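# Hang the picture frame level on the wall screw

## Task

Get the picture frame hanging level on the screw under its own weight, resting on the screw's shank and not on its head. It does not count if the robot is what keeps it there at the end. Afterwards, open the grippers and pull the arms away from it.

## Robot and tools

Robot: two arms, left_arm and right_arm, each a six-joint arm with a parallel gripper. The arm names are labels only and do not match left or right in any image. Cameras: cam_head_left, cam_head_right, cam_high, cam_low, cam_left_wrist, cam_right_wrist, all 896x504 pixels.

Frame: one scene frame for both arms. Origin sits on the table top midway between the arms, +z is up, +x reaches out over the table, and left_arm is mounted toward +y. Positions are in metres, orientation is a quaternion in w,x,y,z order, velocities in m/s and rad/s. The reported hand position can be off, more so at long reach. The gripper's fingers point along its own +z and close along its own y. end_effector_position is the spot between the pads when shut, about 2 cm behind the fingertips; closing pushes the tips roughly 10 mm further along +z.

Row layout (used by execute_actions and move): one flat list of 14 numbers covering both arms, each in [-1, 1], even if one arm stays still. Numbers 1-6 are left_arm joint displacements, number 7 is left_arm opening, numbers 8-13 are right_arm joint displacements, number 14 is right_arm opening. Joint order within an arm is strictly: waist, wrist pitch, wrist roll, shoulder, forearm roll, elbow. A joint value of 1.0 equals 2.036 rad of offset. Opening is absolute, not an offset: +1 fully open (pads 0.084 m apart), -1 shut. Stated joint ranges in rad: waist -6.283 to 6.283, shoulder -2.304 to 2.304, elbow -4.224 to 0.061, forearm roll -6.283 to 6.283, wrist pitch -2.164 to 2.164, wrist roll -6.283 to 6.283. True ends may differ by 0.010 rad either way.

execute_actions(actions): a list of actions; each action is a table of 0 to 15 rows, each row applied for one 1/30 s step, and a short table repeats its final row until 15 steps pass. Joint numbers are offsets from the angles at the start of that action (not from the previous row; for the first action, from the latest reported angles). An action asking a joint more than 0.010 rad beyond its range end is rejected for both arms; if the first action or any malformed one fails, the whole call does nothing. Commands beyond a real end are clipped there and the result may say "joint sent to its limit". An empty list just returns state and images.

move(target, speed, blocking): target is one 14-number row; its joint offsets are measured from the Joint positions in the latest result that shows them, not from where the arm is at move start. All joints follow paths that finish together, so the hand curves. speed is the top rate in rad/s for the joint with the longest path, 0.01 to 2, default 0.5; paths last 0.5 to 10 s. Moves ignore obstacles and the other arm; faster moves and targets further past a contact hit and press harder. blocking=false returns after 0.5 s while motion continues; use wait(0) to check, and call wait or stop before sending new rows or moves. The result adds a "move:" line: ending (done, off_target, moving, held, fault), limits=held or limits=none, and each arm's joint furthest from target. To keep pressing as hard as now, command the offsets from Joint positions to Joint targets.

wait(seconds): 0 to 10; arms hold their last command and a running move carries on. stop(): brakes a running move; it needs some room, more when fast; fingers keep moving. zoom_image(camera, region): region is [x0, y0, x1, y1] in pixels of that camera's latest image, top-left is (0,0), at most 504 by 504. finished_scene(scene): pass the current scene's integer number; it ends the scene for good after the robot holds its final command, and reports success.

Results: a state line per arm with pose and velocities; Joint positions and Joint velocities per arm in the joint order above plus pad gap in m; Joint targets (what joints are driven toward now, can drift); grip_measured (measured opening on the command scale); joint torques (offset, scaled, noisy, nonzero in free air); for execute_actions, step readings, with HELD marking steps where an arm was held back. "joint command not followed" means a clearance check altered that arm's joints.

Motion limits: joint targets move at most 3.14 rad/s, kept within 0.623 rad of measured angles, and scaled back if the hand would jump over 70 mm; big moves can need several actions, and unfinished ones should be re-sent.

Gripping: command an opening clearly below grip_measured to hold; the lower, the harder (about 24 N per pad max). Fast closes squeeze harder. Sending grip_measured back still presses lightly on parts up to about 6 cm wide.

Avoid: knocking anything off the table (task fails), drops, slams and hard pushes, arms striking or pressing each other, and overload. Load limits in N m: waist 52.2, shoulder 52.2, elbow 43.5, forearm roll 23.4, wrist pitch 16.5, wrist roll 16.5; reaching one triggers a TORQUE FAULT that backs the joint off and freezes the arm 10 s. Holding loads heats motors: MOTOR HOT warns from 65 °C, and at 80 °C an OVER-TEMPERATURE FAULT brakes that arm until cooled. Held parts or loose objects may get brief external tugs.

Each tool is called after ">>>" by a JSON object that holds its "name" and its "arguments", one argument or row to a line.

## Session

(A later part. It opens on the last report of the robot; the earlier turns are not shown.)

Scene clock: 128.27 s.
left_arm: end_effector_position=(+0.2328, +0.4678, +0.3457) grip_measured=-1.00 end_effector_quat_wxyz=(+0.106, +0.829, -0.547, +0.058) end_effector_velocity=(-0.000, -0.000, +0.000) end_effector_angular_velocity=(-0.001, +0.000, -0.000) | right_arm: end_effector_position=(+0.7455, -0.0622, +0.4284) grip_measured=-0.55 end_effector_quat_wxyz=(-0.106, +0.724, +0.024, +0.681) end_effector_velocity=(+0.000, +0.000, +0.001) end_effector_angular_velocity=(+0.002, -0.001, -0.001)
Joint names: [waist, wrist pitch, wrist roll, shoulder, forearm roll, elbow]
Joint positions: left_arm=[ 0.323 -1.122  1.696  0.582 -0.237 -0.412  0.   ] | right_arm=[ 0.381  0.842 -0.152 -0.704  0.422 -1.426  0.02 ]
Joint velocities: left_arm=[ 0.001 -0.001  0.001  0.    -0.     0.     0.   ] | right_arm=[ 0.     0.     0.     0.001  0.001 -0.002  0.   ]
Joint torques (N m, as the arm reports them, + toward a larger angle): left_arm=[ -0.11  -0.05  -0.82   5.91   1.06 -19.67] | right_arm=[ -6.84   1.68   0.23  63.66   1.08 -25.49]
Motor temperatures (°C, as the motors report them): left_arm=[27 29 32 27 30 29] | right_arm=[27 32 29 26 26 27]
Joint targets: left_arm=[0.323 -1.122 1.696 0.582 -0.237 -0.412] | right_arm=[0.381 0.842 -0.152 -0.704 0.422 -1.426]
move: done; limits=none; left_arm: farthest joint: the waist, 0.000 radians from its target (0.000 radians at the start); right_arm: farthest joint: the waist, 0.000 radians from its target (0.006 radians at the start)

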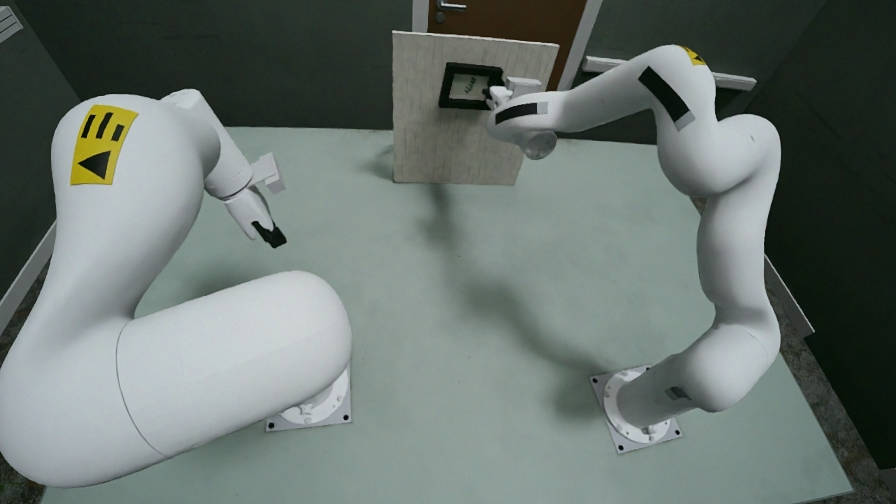

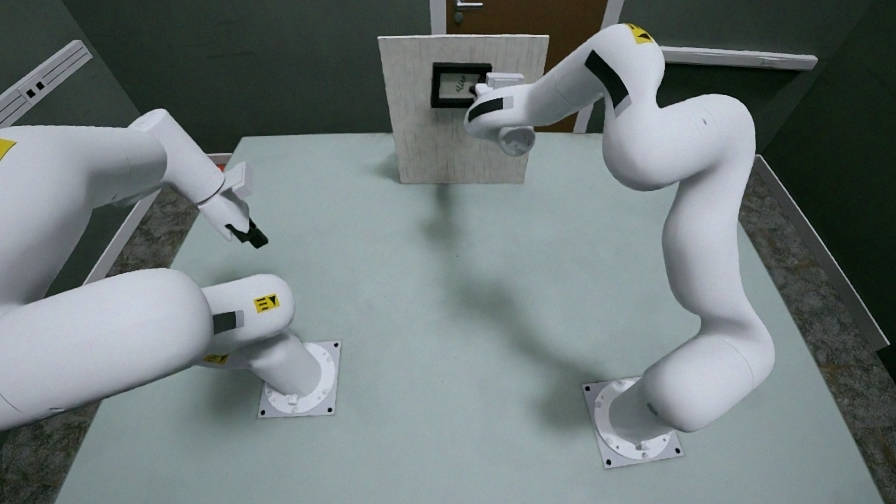

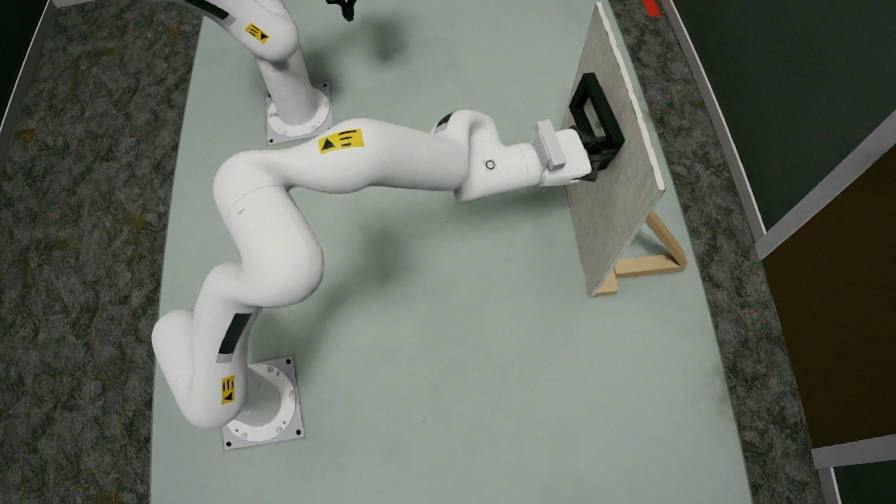

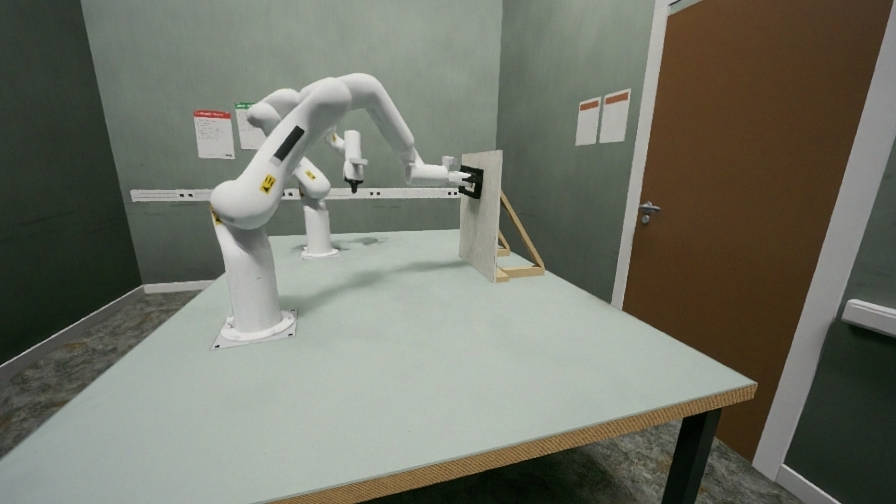

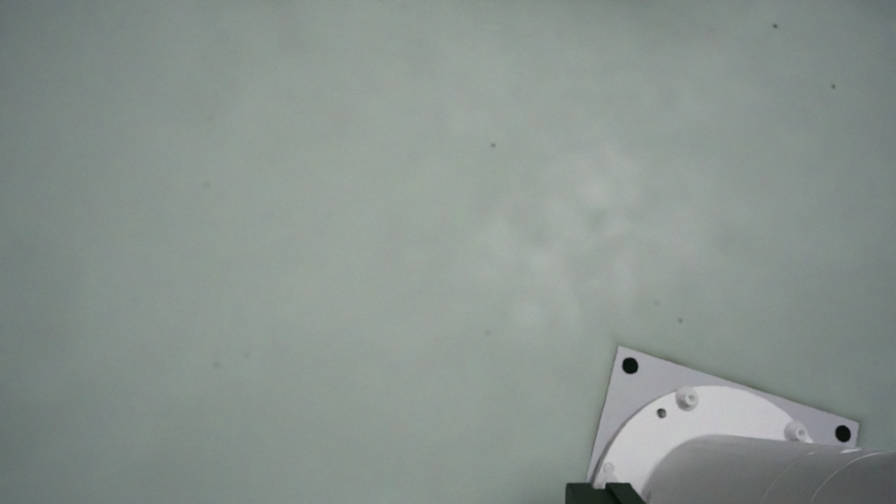

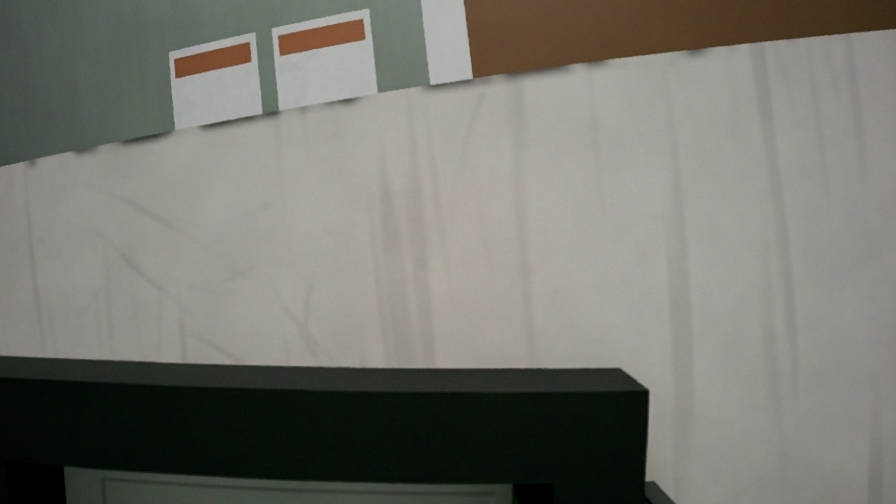

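>>> {"name": "move", "arguments": {
  "target": [0,0,0,0,0,0,-1, -0.0022,-0.0012,0,-0.005,0,-0.006,-1],
  "speed": 0.04
}}

Scene clock: 129.20 s.
left_arm: end_effector_position=(+0.2328, +0.4678, +0.3457) grip_measured=-1.00 end_effector_quat_wxyz=(+0.106, +0.829, -0.547, +0.058) end_effector_velocity=(+0.001, -0.000, +0.001) end_effector_angular_velocity=(-0.001, -0.002, +0.000) | right_arm: end_effector_position=(+0.7498, -0.0637, +0.4261) grip_measured=-0.55 end_effector_quat_wxyz=(-0.105, +0.725, +0.023, +0.681) end_effector_velocity=(+0.001, -0.003, -0.001) end_effector_angular_velocity=(+0.000, +0.001, -0.004)
Joint names: [waist, wrist pitch, wrist roll, shoulder, forearm roll, elbow]
Joint positions: left_arm=[ 0.323 -1.122  1.696  0.582 -0.237 -0.412  0.   ] | right_arm=[ 0.377  0.839 -0.152 -0.714  0.422 -1.438  0.02 ]
Joint velocities: left_arm=[-0.    -0.     0.     0.    -0.001 -0.001  0.   ] | right_arm=[-0.003 -0.     0.     0.     0.001  0.001  0.   ]
Joint torques (N m, as the arm reports them, + toward a larger angle): left_arm=[  0.52  -0.17  -0.85   6.52   1.   -19.64] | right_arm=[-18.84   2.21   0.29  60.2    2.79 -29.31]
Motor temperatures (°C, as the motors report them): left_arm=[27 29 32 27 30 29] | right_arm=[27 32 29 26 26 27]
Joint targets: left_arm=[0.323 -1.122 1.696 0.582 -0.237 -0.412] | right_arm=[0.377 0.840 -0.152 -0.714 0.422 -1.438]
move: done; limits=none; left_arm: farthest joint: the waist, 0.000 radians from its target (0.000 radians at the start); right_arm: farthest joint: the waist, 0.000 radians from its target (0.005 radians at the start)

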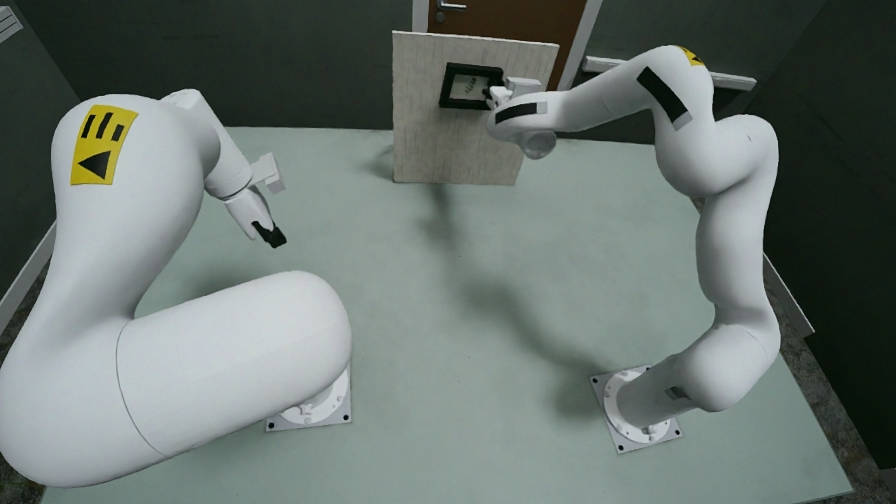

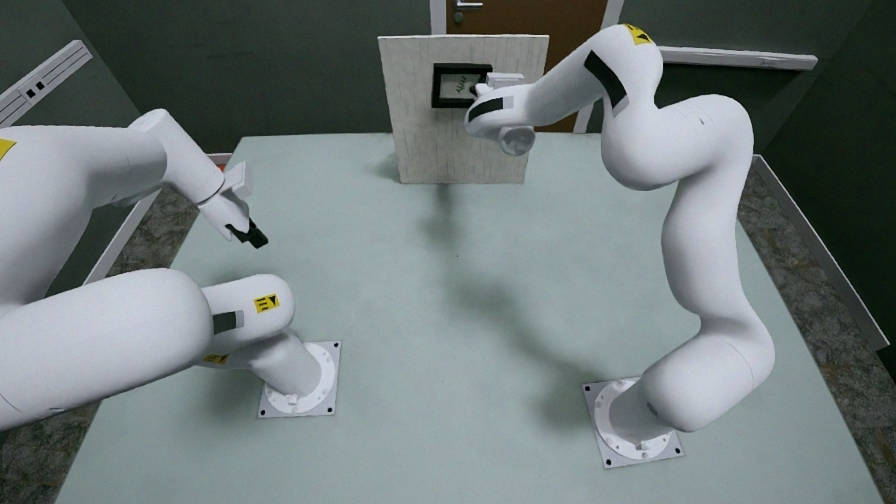

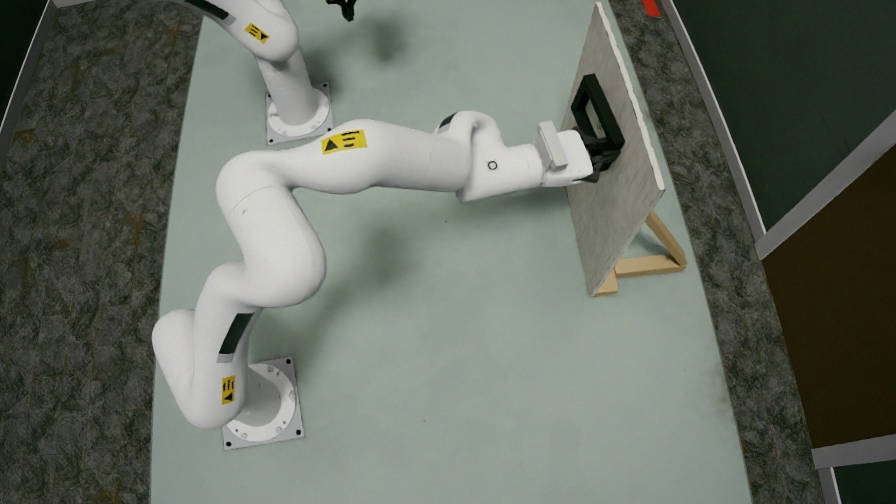

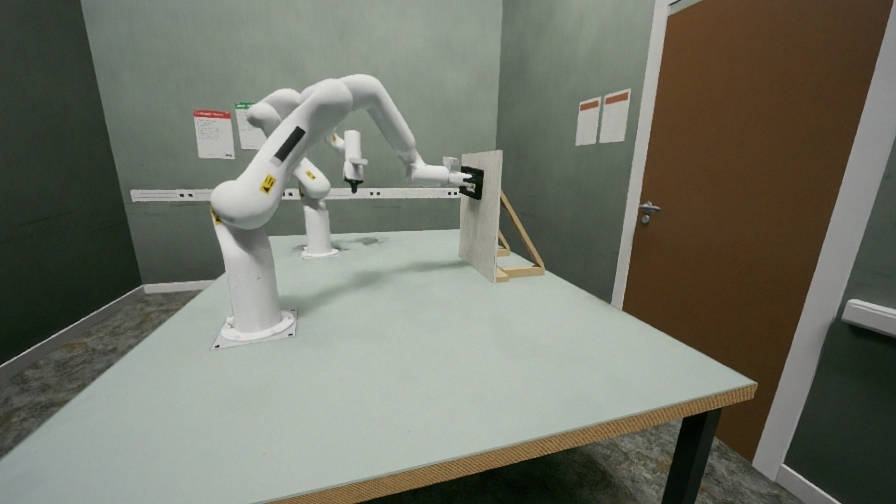

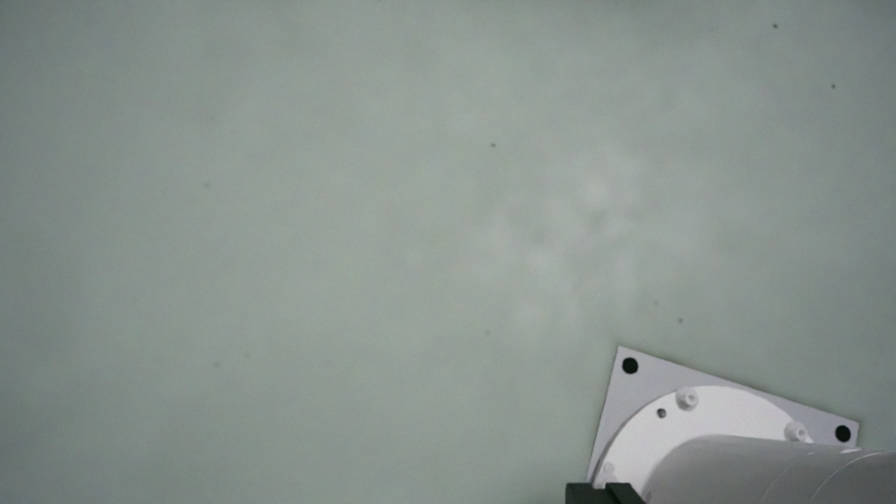

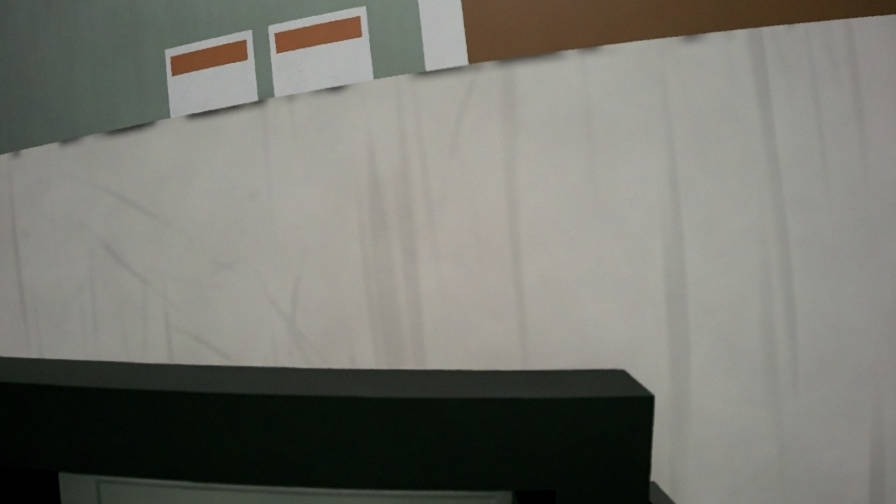

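Light contact. Lower ~1.3 cm and release.

>>> {"name": "move", "arguments": {
  "target": [0,0,0,0,0,0,-1, 0,0.0155,0,-0.012,0,0.004,-1],
  "speed": 0.04
}}

>>> {"name": "move", "arguments": {
  "target": [0,0,0,0,0,0,-1, 0,0,0,0,0,0,-0.2]
}}

>>> {"name": "move", "arguments": {
  "target": [0,0,0,0,0,0,-1, 0,0.03,0,0.12,0,0.15,0.6],
  "speed": 0.15
}}

Scene clock: 130.53 s.
left_arm: end_effector_position=(+0.2328, +0.4678, +0.3457) grip_measured=-1.00 end_effector_quat_wxyz=(+0.106, +0.829, -0.547, +0.058) end_effector_velocity=(-0.000, +0.000, -0.000) end_effector_angular_velocity=(+0.001, -0.000, -0.002) | right_arm: end_effector_position=(+0.7501, -0.0662, +0.4067) grip_measured=-0.55 end_effector_quat_wxyz=(-0.099, +0.725, +0.023, +0.681) end_effector_velocity=(-0.000, +0.001, +0.003) end_effector_angular_velocity=(+0.000, -0.004, +0.001)
Joint names: [waist, wrist pitch, wrist roll, shoulder, forearm roll, elbow]
Joint positions: left_arm=[ 0.323 -1.122  1.696  0.582 -0.237 -0.412  0.   ] | right_arm=[ 0.377  0.87  -0.152 -0.739  0.422 -1.43   0.02 ]
Joint velocities: left_arm=[0.    0.    0.002 0.    0.001 0.    0.   ] | right_arm=[ 0.001  0.    -0.001  0.002 -0.    -0.001 -0.   ]
Joint torques (N m, as the arm reports them, + toward a larger angle): left_arm=[  0.13  -0.06  -0.81   5.92   1.25 -19.35] | right_arm=[ -8.7    1.81   0.35  63.61   1.47 -26.79]
Motor temperatures (°C, as the motors report them): left_arm=[27 29 32 27 30 29] | right_arm=[27 32 29 26 26 27]
Joint targets: left_arm=[0.323 -1.122 1.696 0.582 -0.237 -0.412] | right_arm=[0.377 0.871 -0.152 -0.739 0.422 -1.430]
move: done; limits=none; left_arm: farthest joint: the waist, 0.000 radians from its target (0.000 radians at the start); right_arm: farthest joint: the shoulder, 0.001 radians from its target (0.024 radians at the start)

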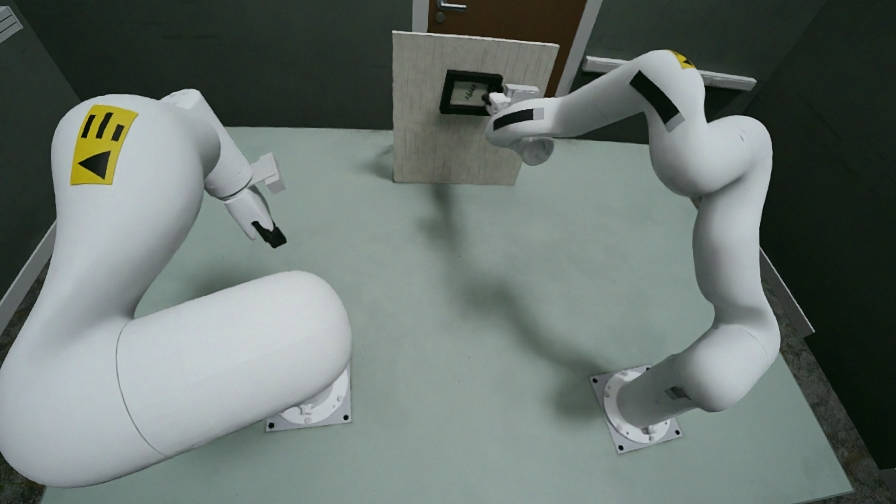

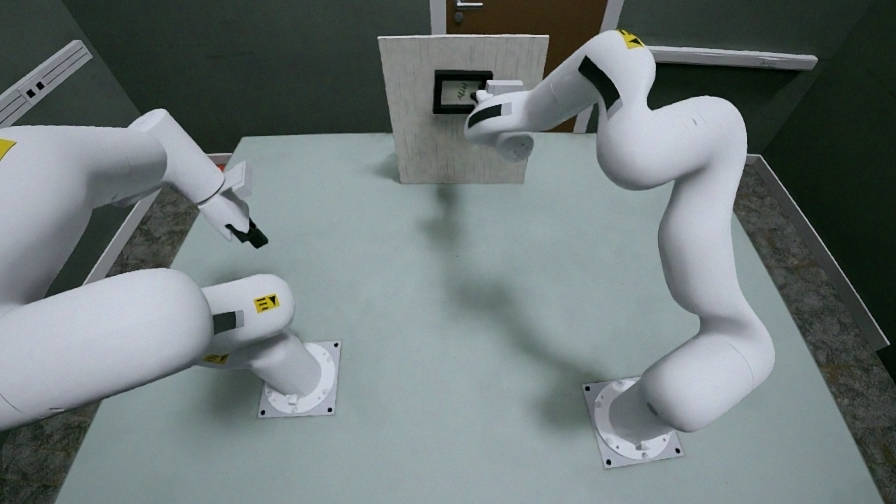

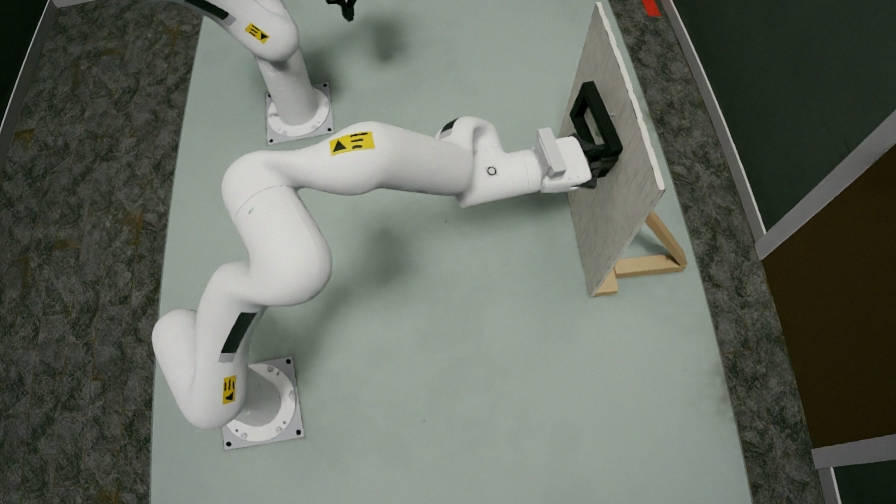

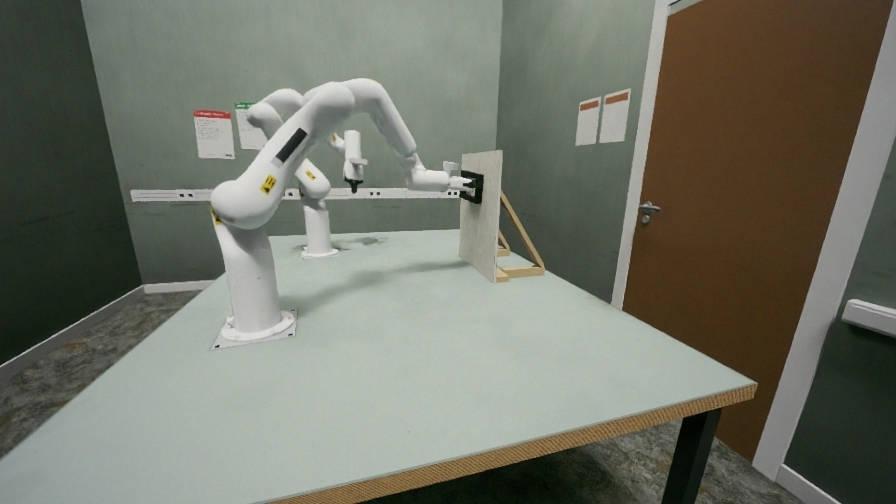

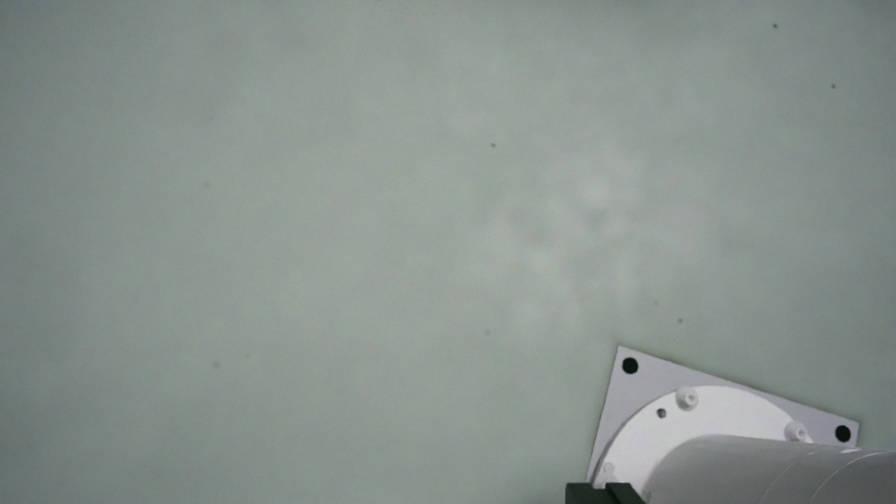

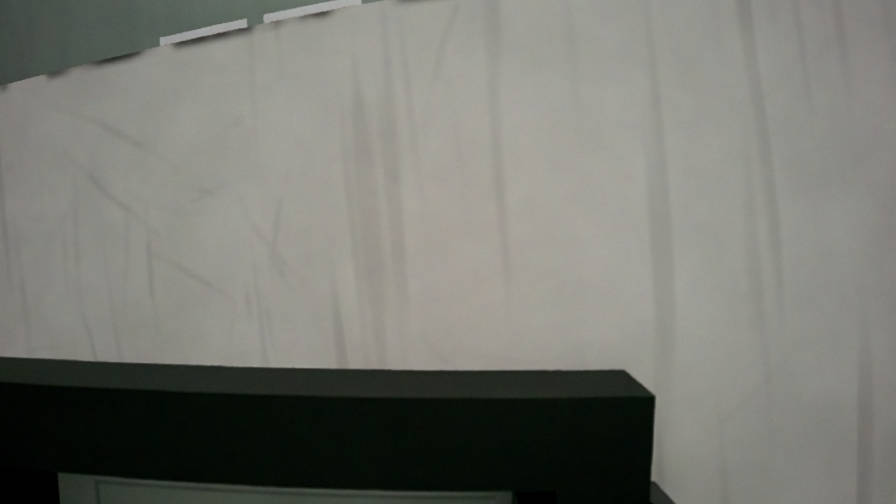

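Scene clock: 131.03 s.
left_arm: end_effector_position=(+0.2328, +0.4678, +0.3457) grip_measured=-1.00 end_effector_quat_wxyz=(+0.106, +0.829, -0.547, +0.058) end_effector_velocity=(+0.000, -0.000, -0.000) end_effector_angular_velocity=(-0.001, -0.001, +0.000) | right_arm: end_effector_position=(+0.7501, -0.0662, +0.4067) grip_measured=-0.21 end_effector_quat_wxyz=(-0.099, +0.725, +0.023, +0.681) end_effector_velocity=(-0.000, +0.000, +0.001) end_effector_angular_velocity=(-0.001, -0.001, +0.001)
Joint names: [waist, wrist pitch, wrist roll, shoulder, forearm roll, elbow]
Joint positions: left_arm=[ 0.323 -1.122  1.696  0.582 -0.237 -0.412  0.   ] | right_arm=[ 0.377  0.87  -0.152 -0.739  0.422 -1.43   0.035]
Joint velocities: left_arm=[ 0.     0.     0.001  0.    -0.001  0.     0.   ] | right_arm=[ 0.    -0.    -0.001  0.002 -0.001  0.001  0.002]
Joint torques (N m, as the arm reports them, + toward a larger angle): left_arm=[  0.33  -0.14  -0.77   5.44   1.05 -19.51] | right_arm=[ -5.51   1.77   0.26  64.12   1.07 -25.55]
Motor temperatures (°C, as the motors report them): left_arm=[27 29 32 27 30 29] | right_arm=[27 32 29 26 26 27]
Joint targets: left_arm=[0.323 -1.122 1.696 0.582 -0.237 -0.412] | right_arm=[0.377 0.870 -0.152 -0.739 0.422 -1.430]
move: done; limits=none; left_arm: farthest joint: the waist, 0.000 radians from its target (0.000 radians at the start); right_arm: farthest joint: the waist, 0.000 radians from its target (0.000 radians at the start)

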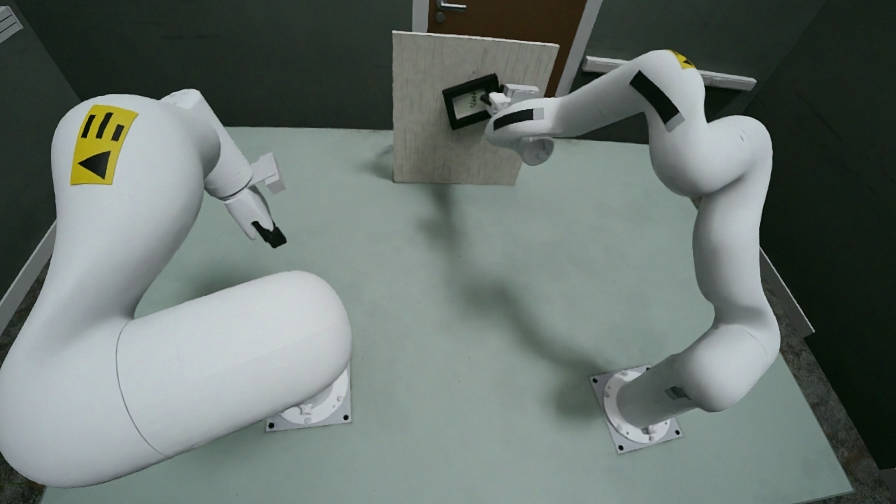

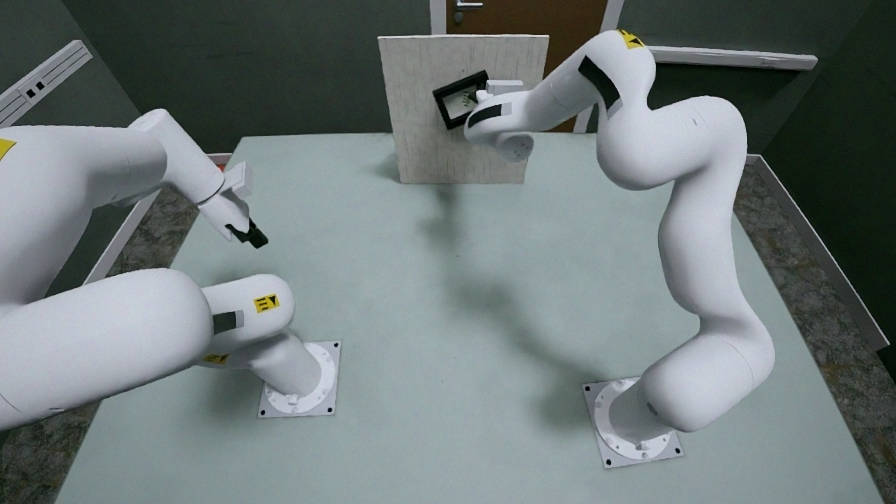

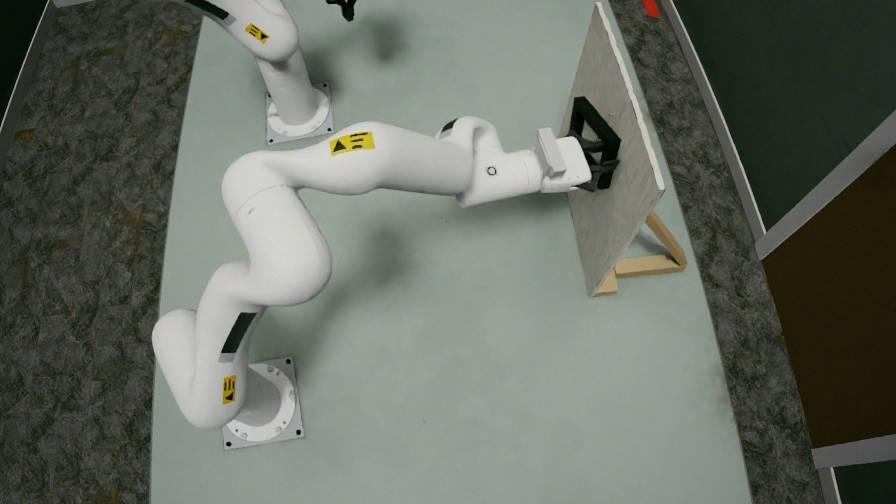

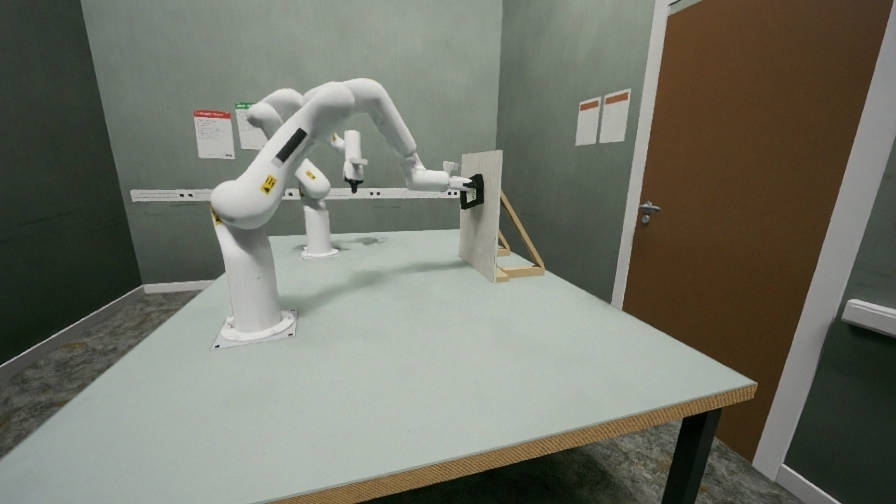

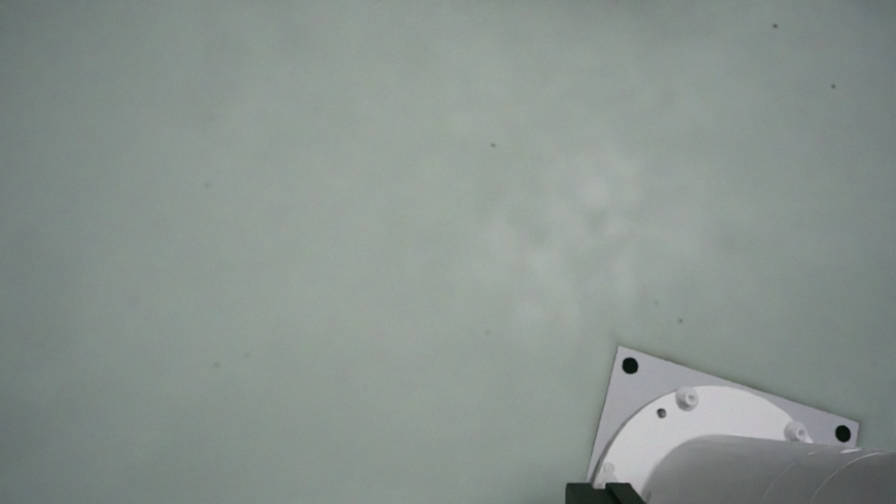

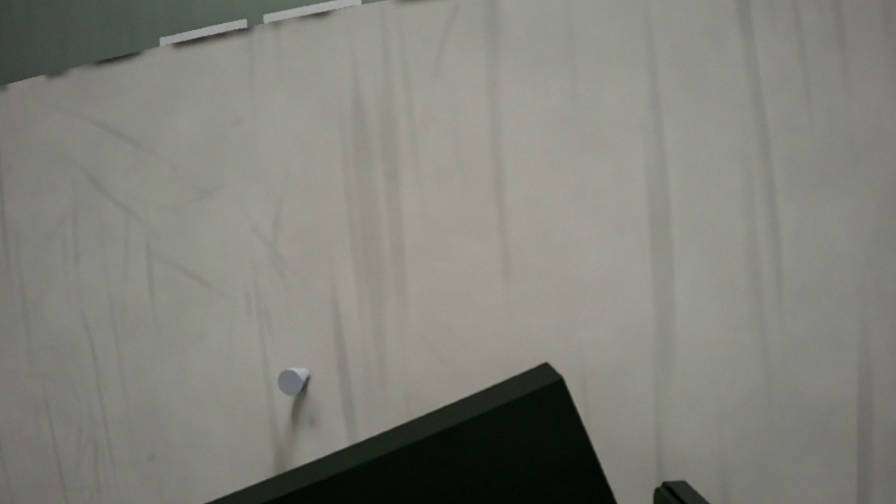

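Scene clock: 133.37 s.
left_arm: end_effector_position=(+0.2328, +0.4678, +0.3457) grip_measured=-1.00 end_effector_quat_wxyz=(+0.106, +0.829, -0.547, +0.058) end_effector_velocity=(+0.000, +0.000, -0.000) end_effector_angular_velocity=(+0.001, -0.001, +0.000) | right_arm: end_effector_position=(+0.6695, -0.1140, +0.4387) grip_measured=+0.59 end_effector_quat_wxyz=(-0.086, +0.725, +0.024, +0.683) end_effector_velocity=(-0.000, -0.001, -0.001) end_effector_angular_velocity=(+0.000, +0.001, -0.001)
Joint names: [waist, wrist pitch, wrist roll, shoulder, forearm roll, elbow]
Joint positions: left_arm=[ 0.323 -1.122  1.696  0.582 -0.237 -0.412  0.   ] | right_arm=[ 0.377  0.931 -0.152 -0.495  0.422 -1.125  0.069]
Joint velocities: left_arm=[ 0.     0.002  0.    -0.     0.     0.001  0.   ] | right_arm=[-0.001  0.001  0.001 -0.     0.     0.002 -0.   ]
Joint torques (N m, as the arm reports them, + toward a larger angle): left_arm=[  1.11  -0.17  -0.85   5.49   1.07 -19.49] | right_arm=[ -6.42   1.69   0.2   53.96   0.71 -24.63]
Motor temperatures (°C, as the motors report them): left_arm=[27 29 32 27 30 29] | right_arm=[27 32 29 26 26 27]
Joint targets: left_arm=[0.323 -1.122 1.696 0.582 -0.237 -0.412] | right_arm=[0.377 0.932 -0.152 -0.495 0.422 -1.124]
move: done; limits=none; left_arm: farthest joint: the waist, 0.000 radians from its target (0.000 radians at the start); right_arm: farthest joint: the waist, 0.000 radians from its target (0.000 radians at the start)

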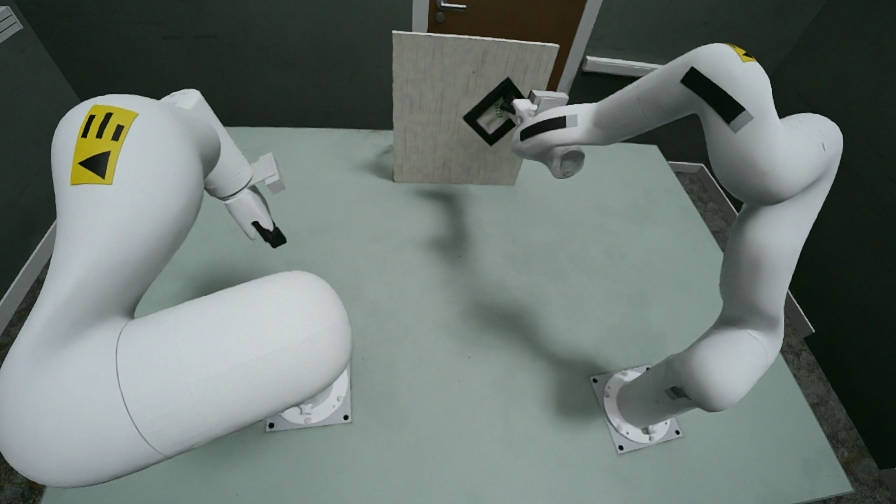

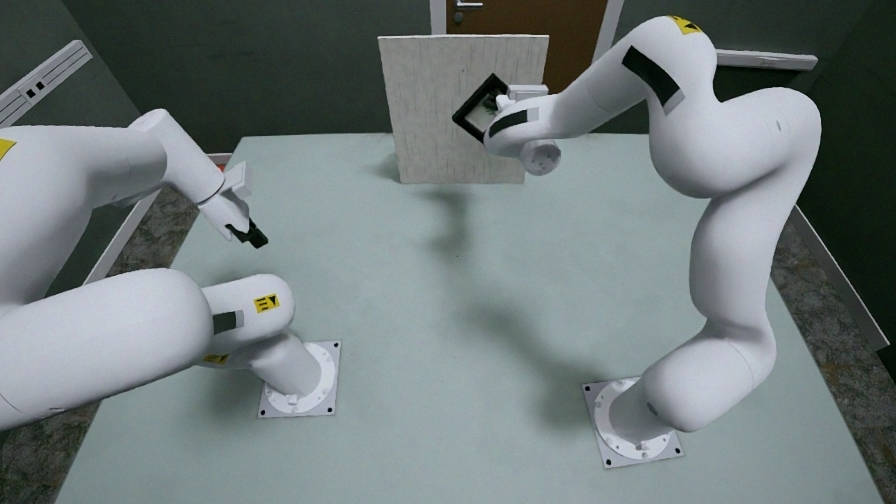

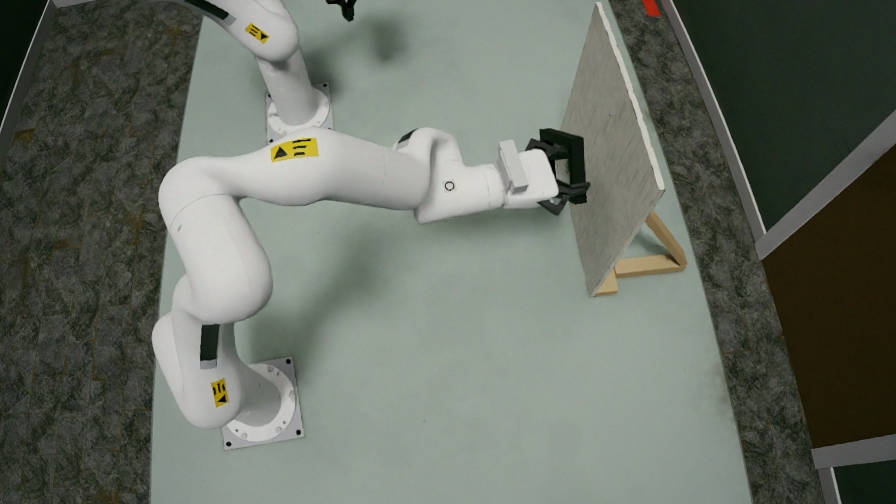

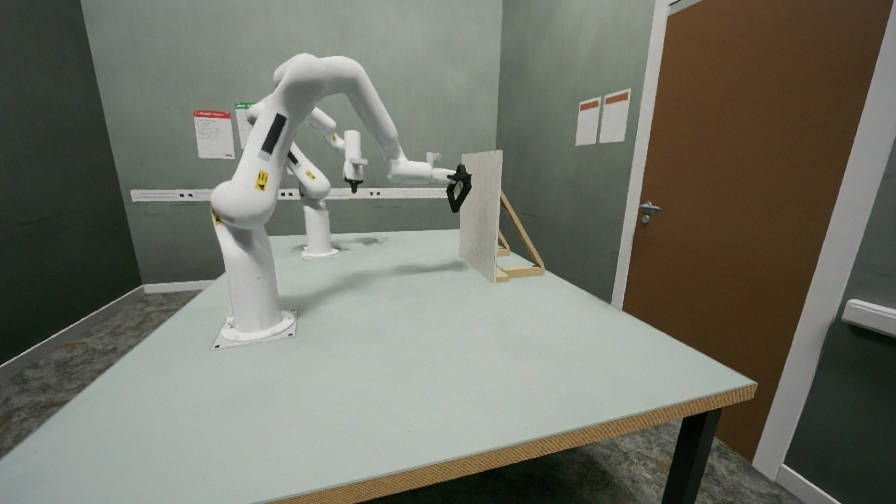

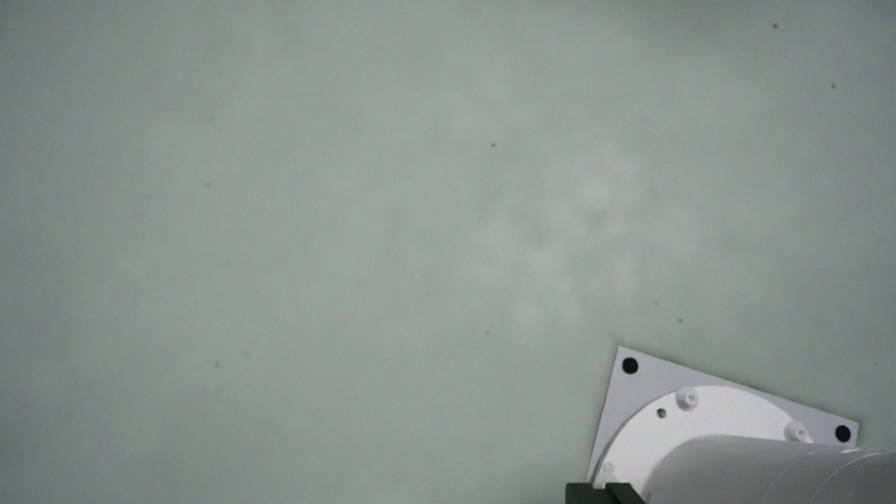

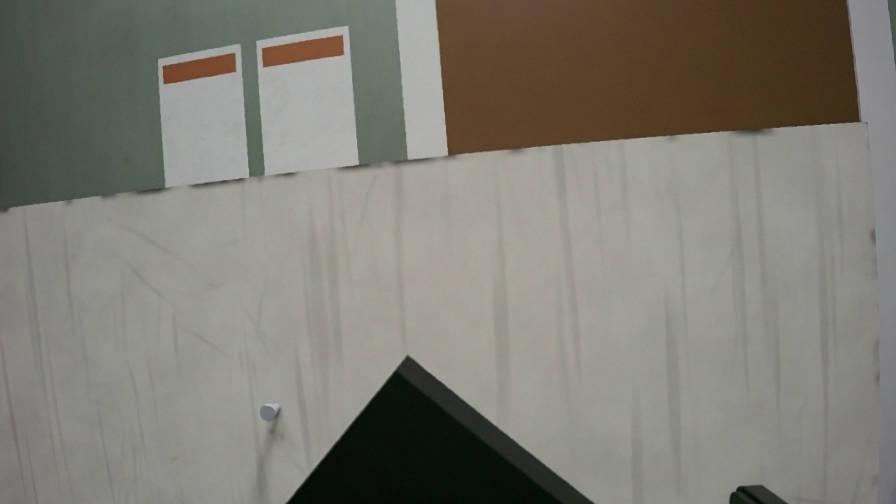

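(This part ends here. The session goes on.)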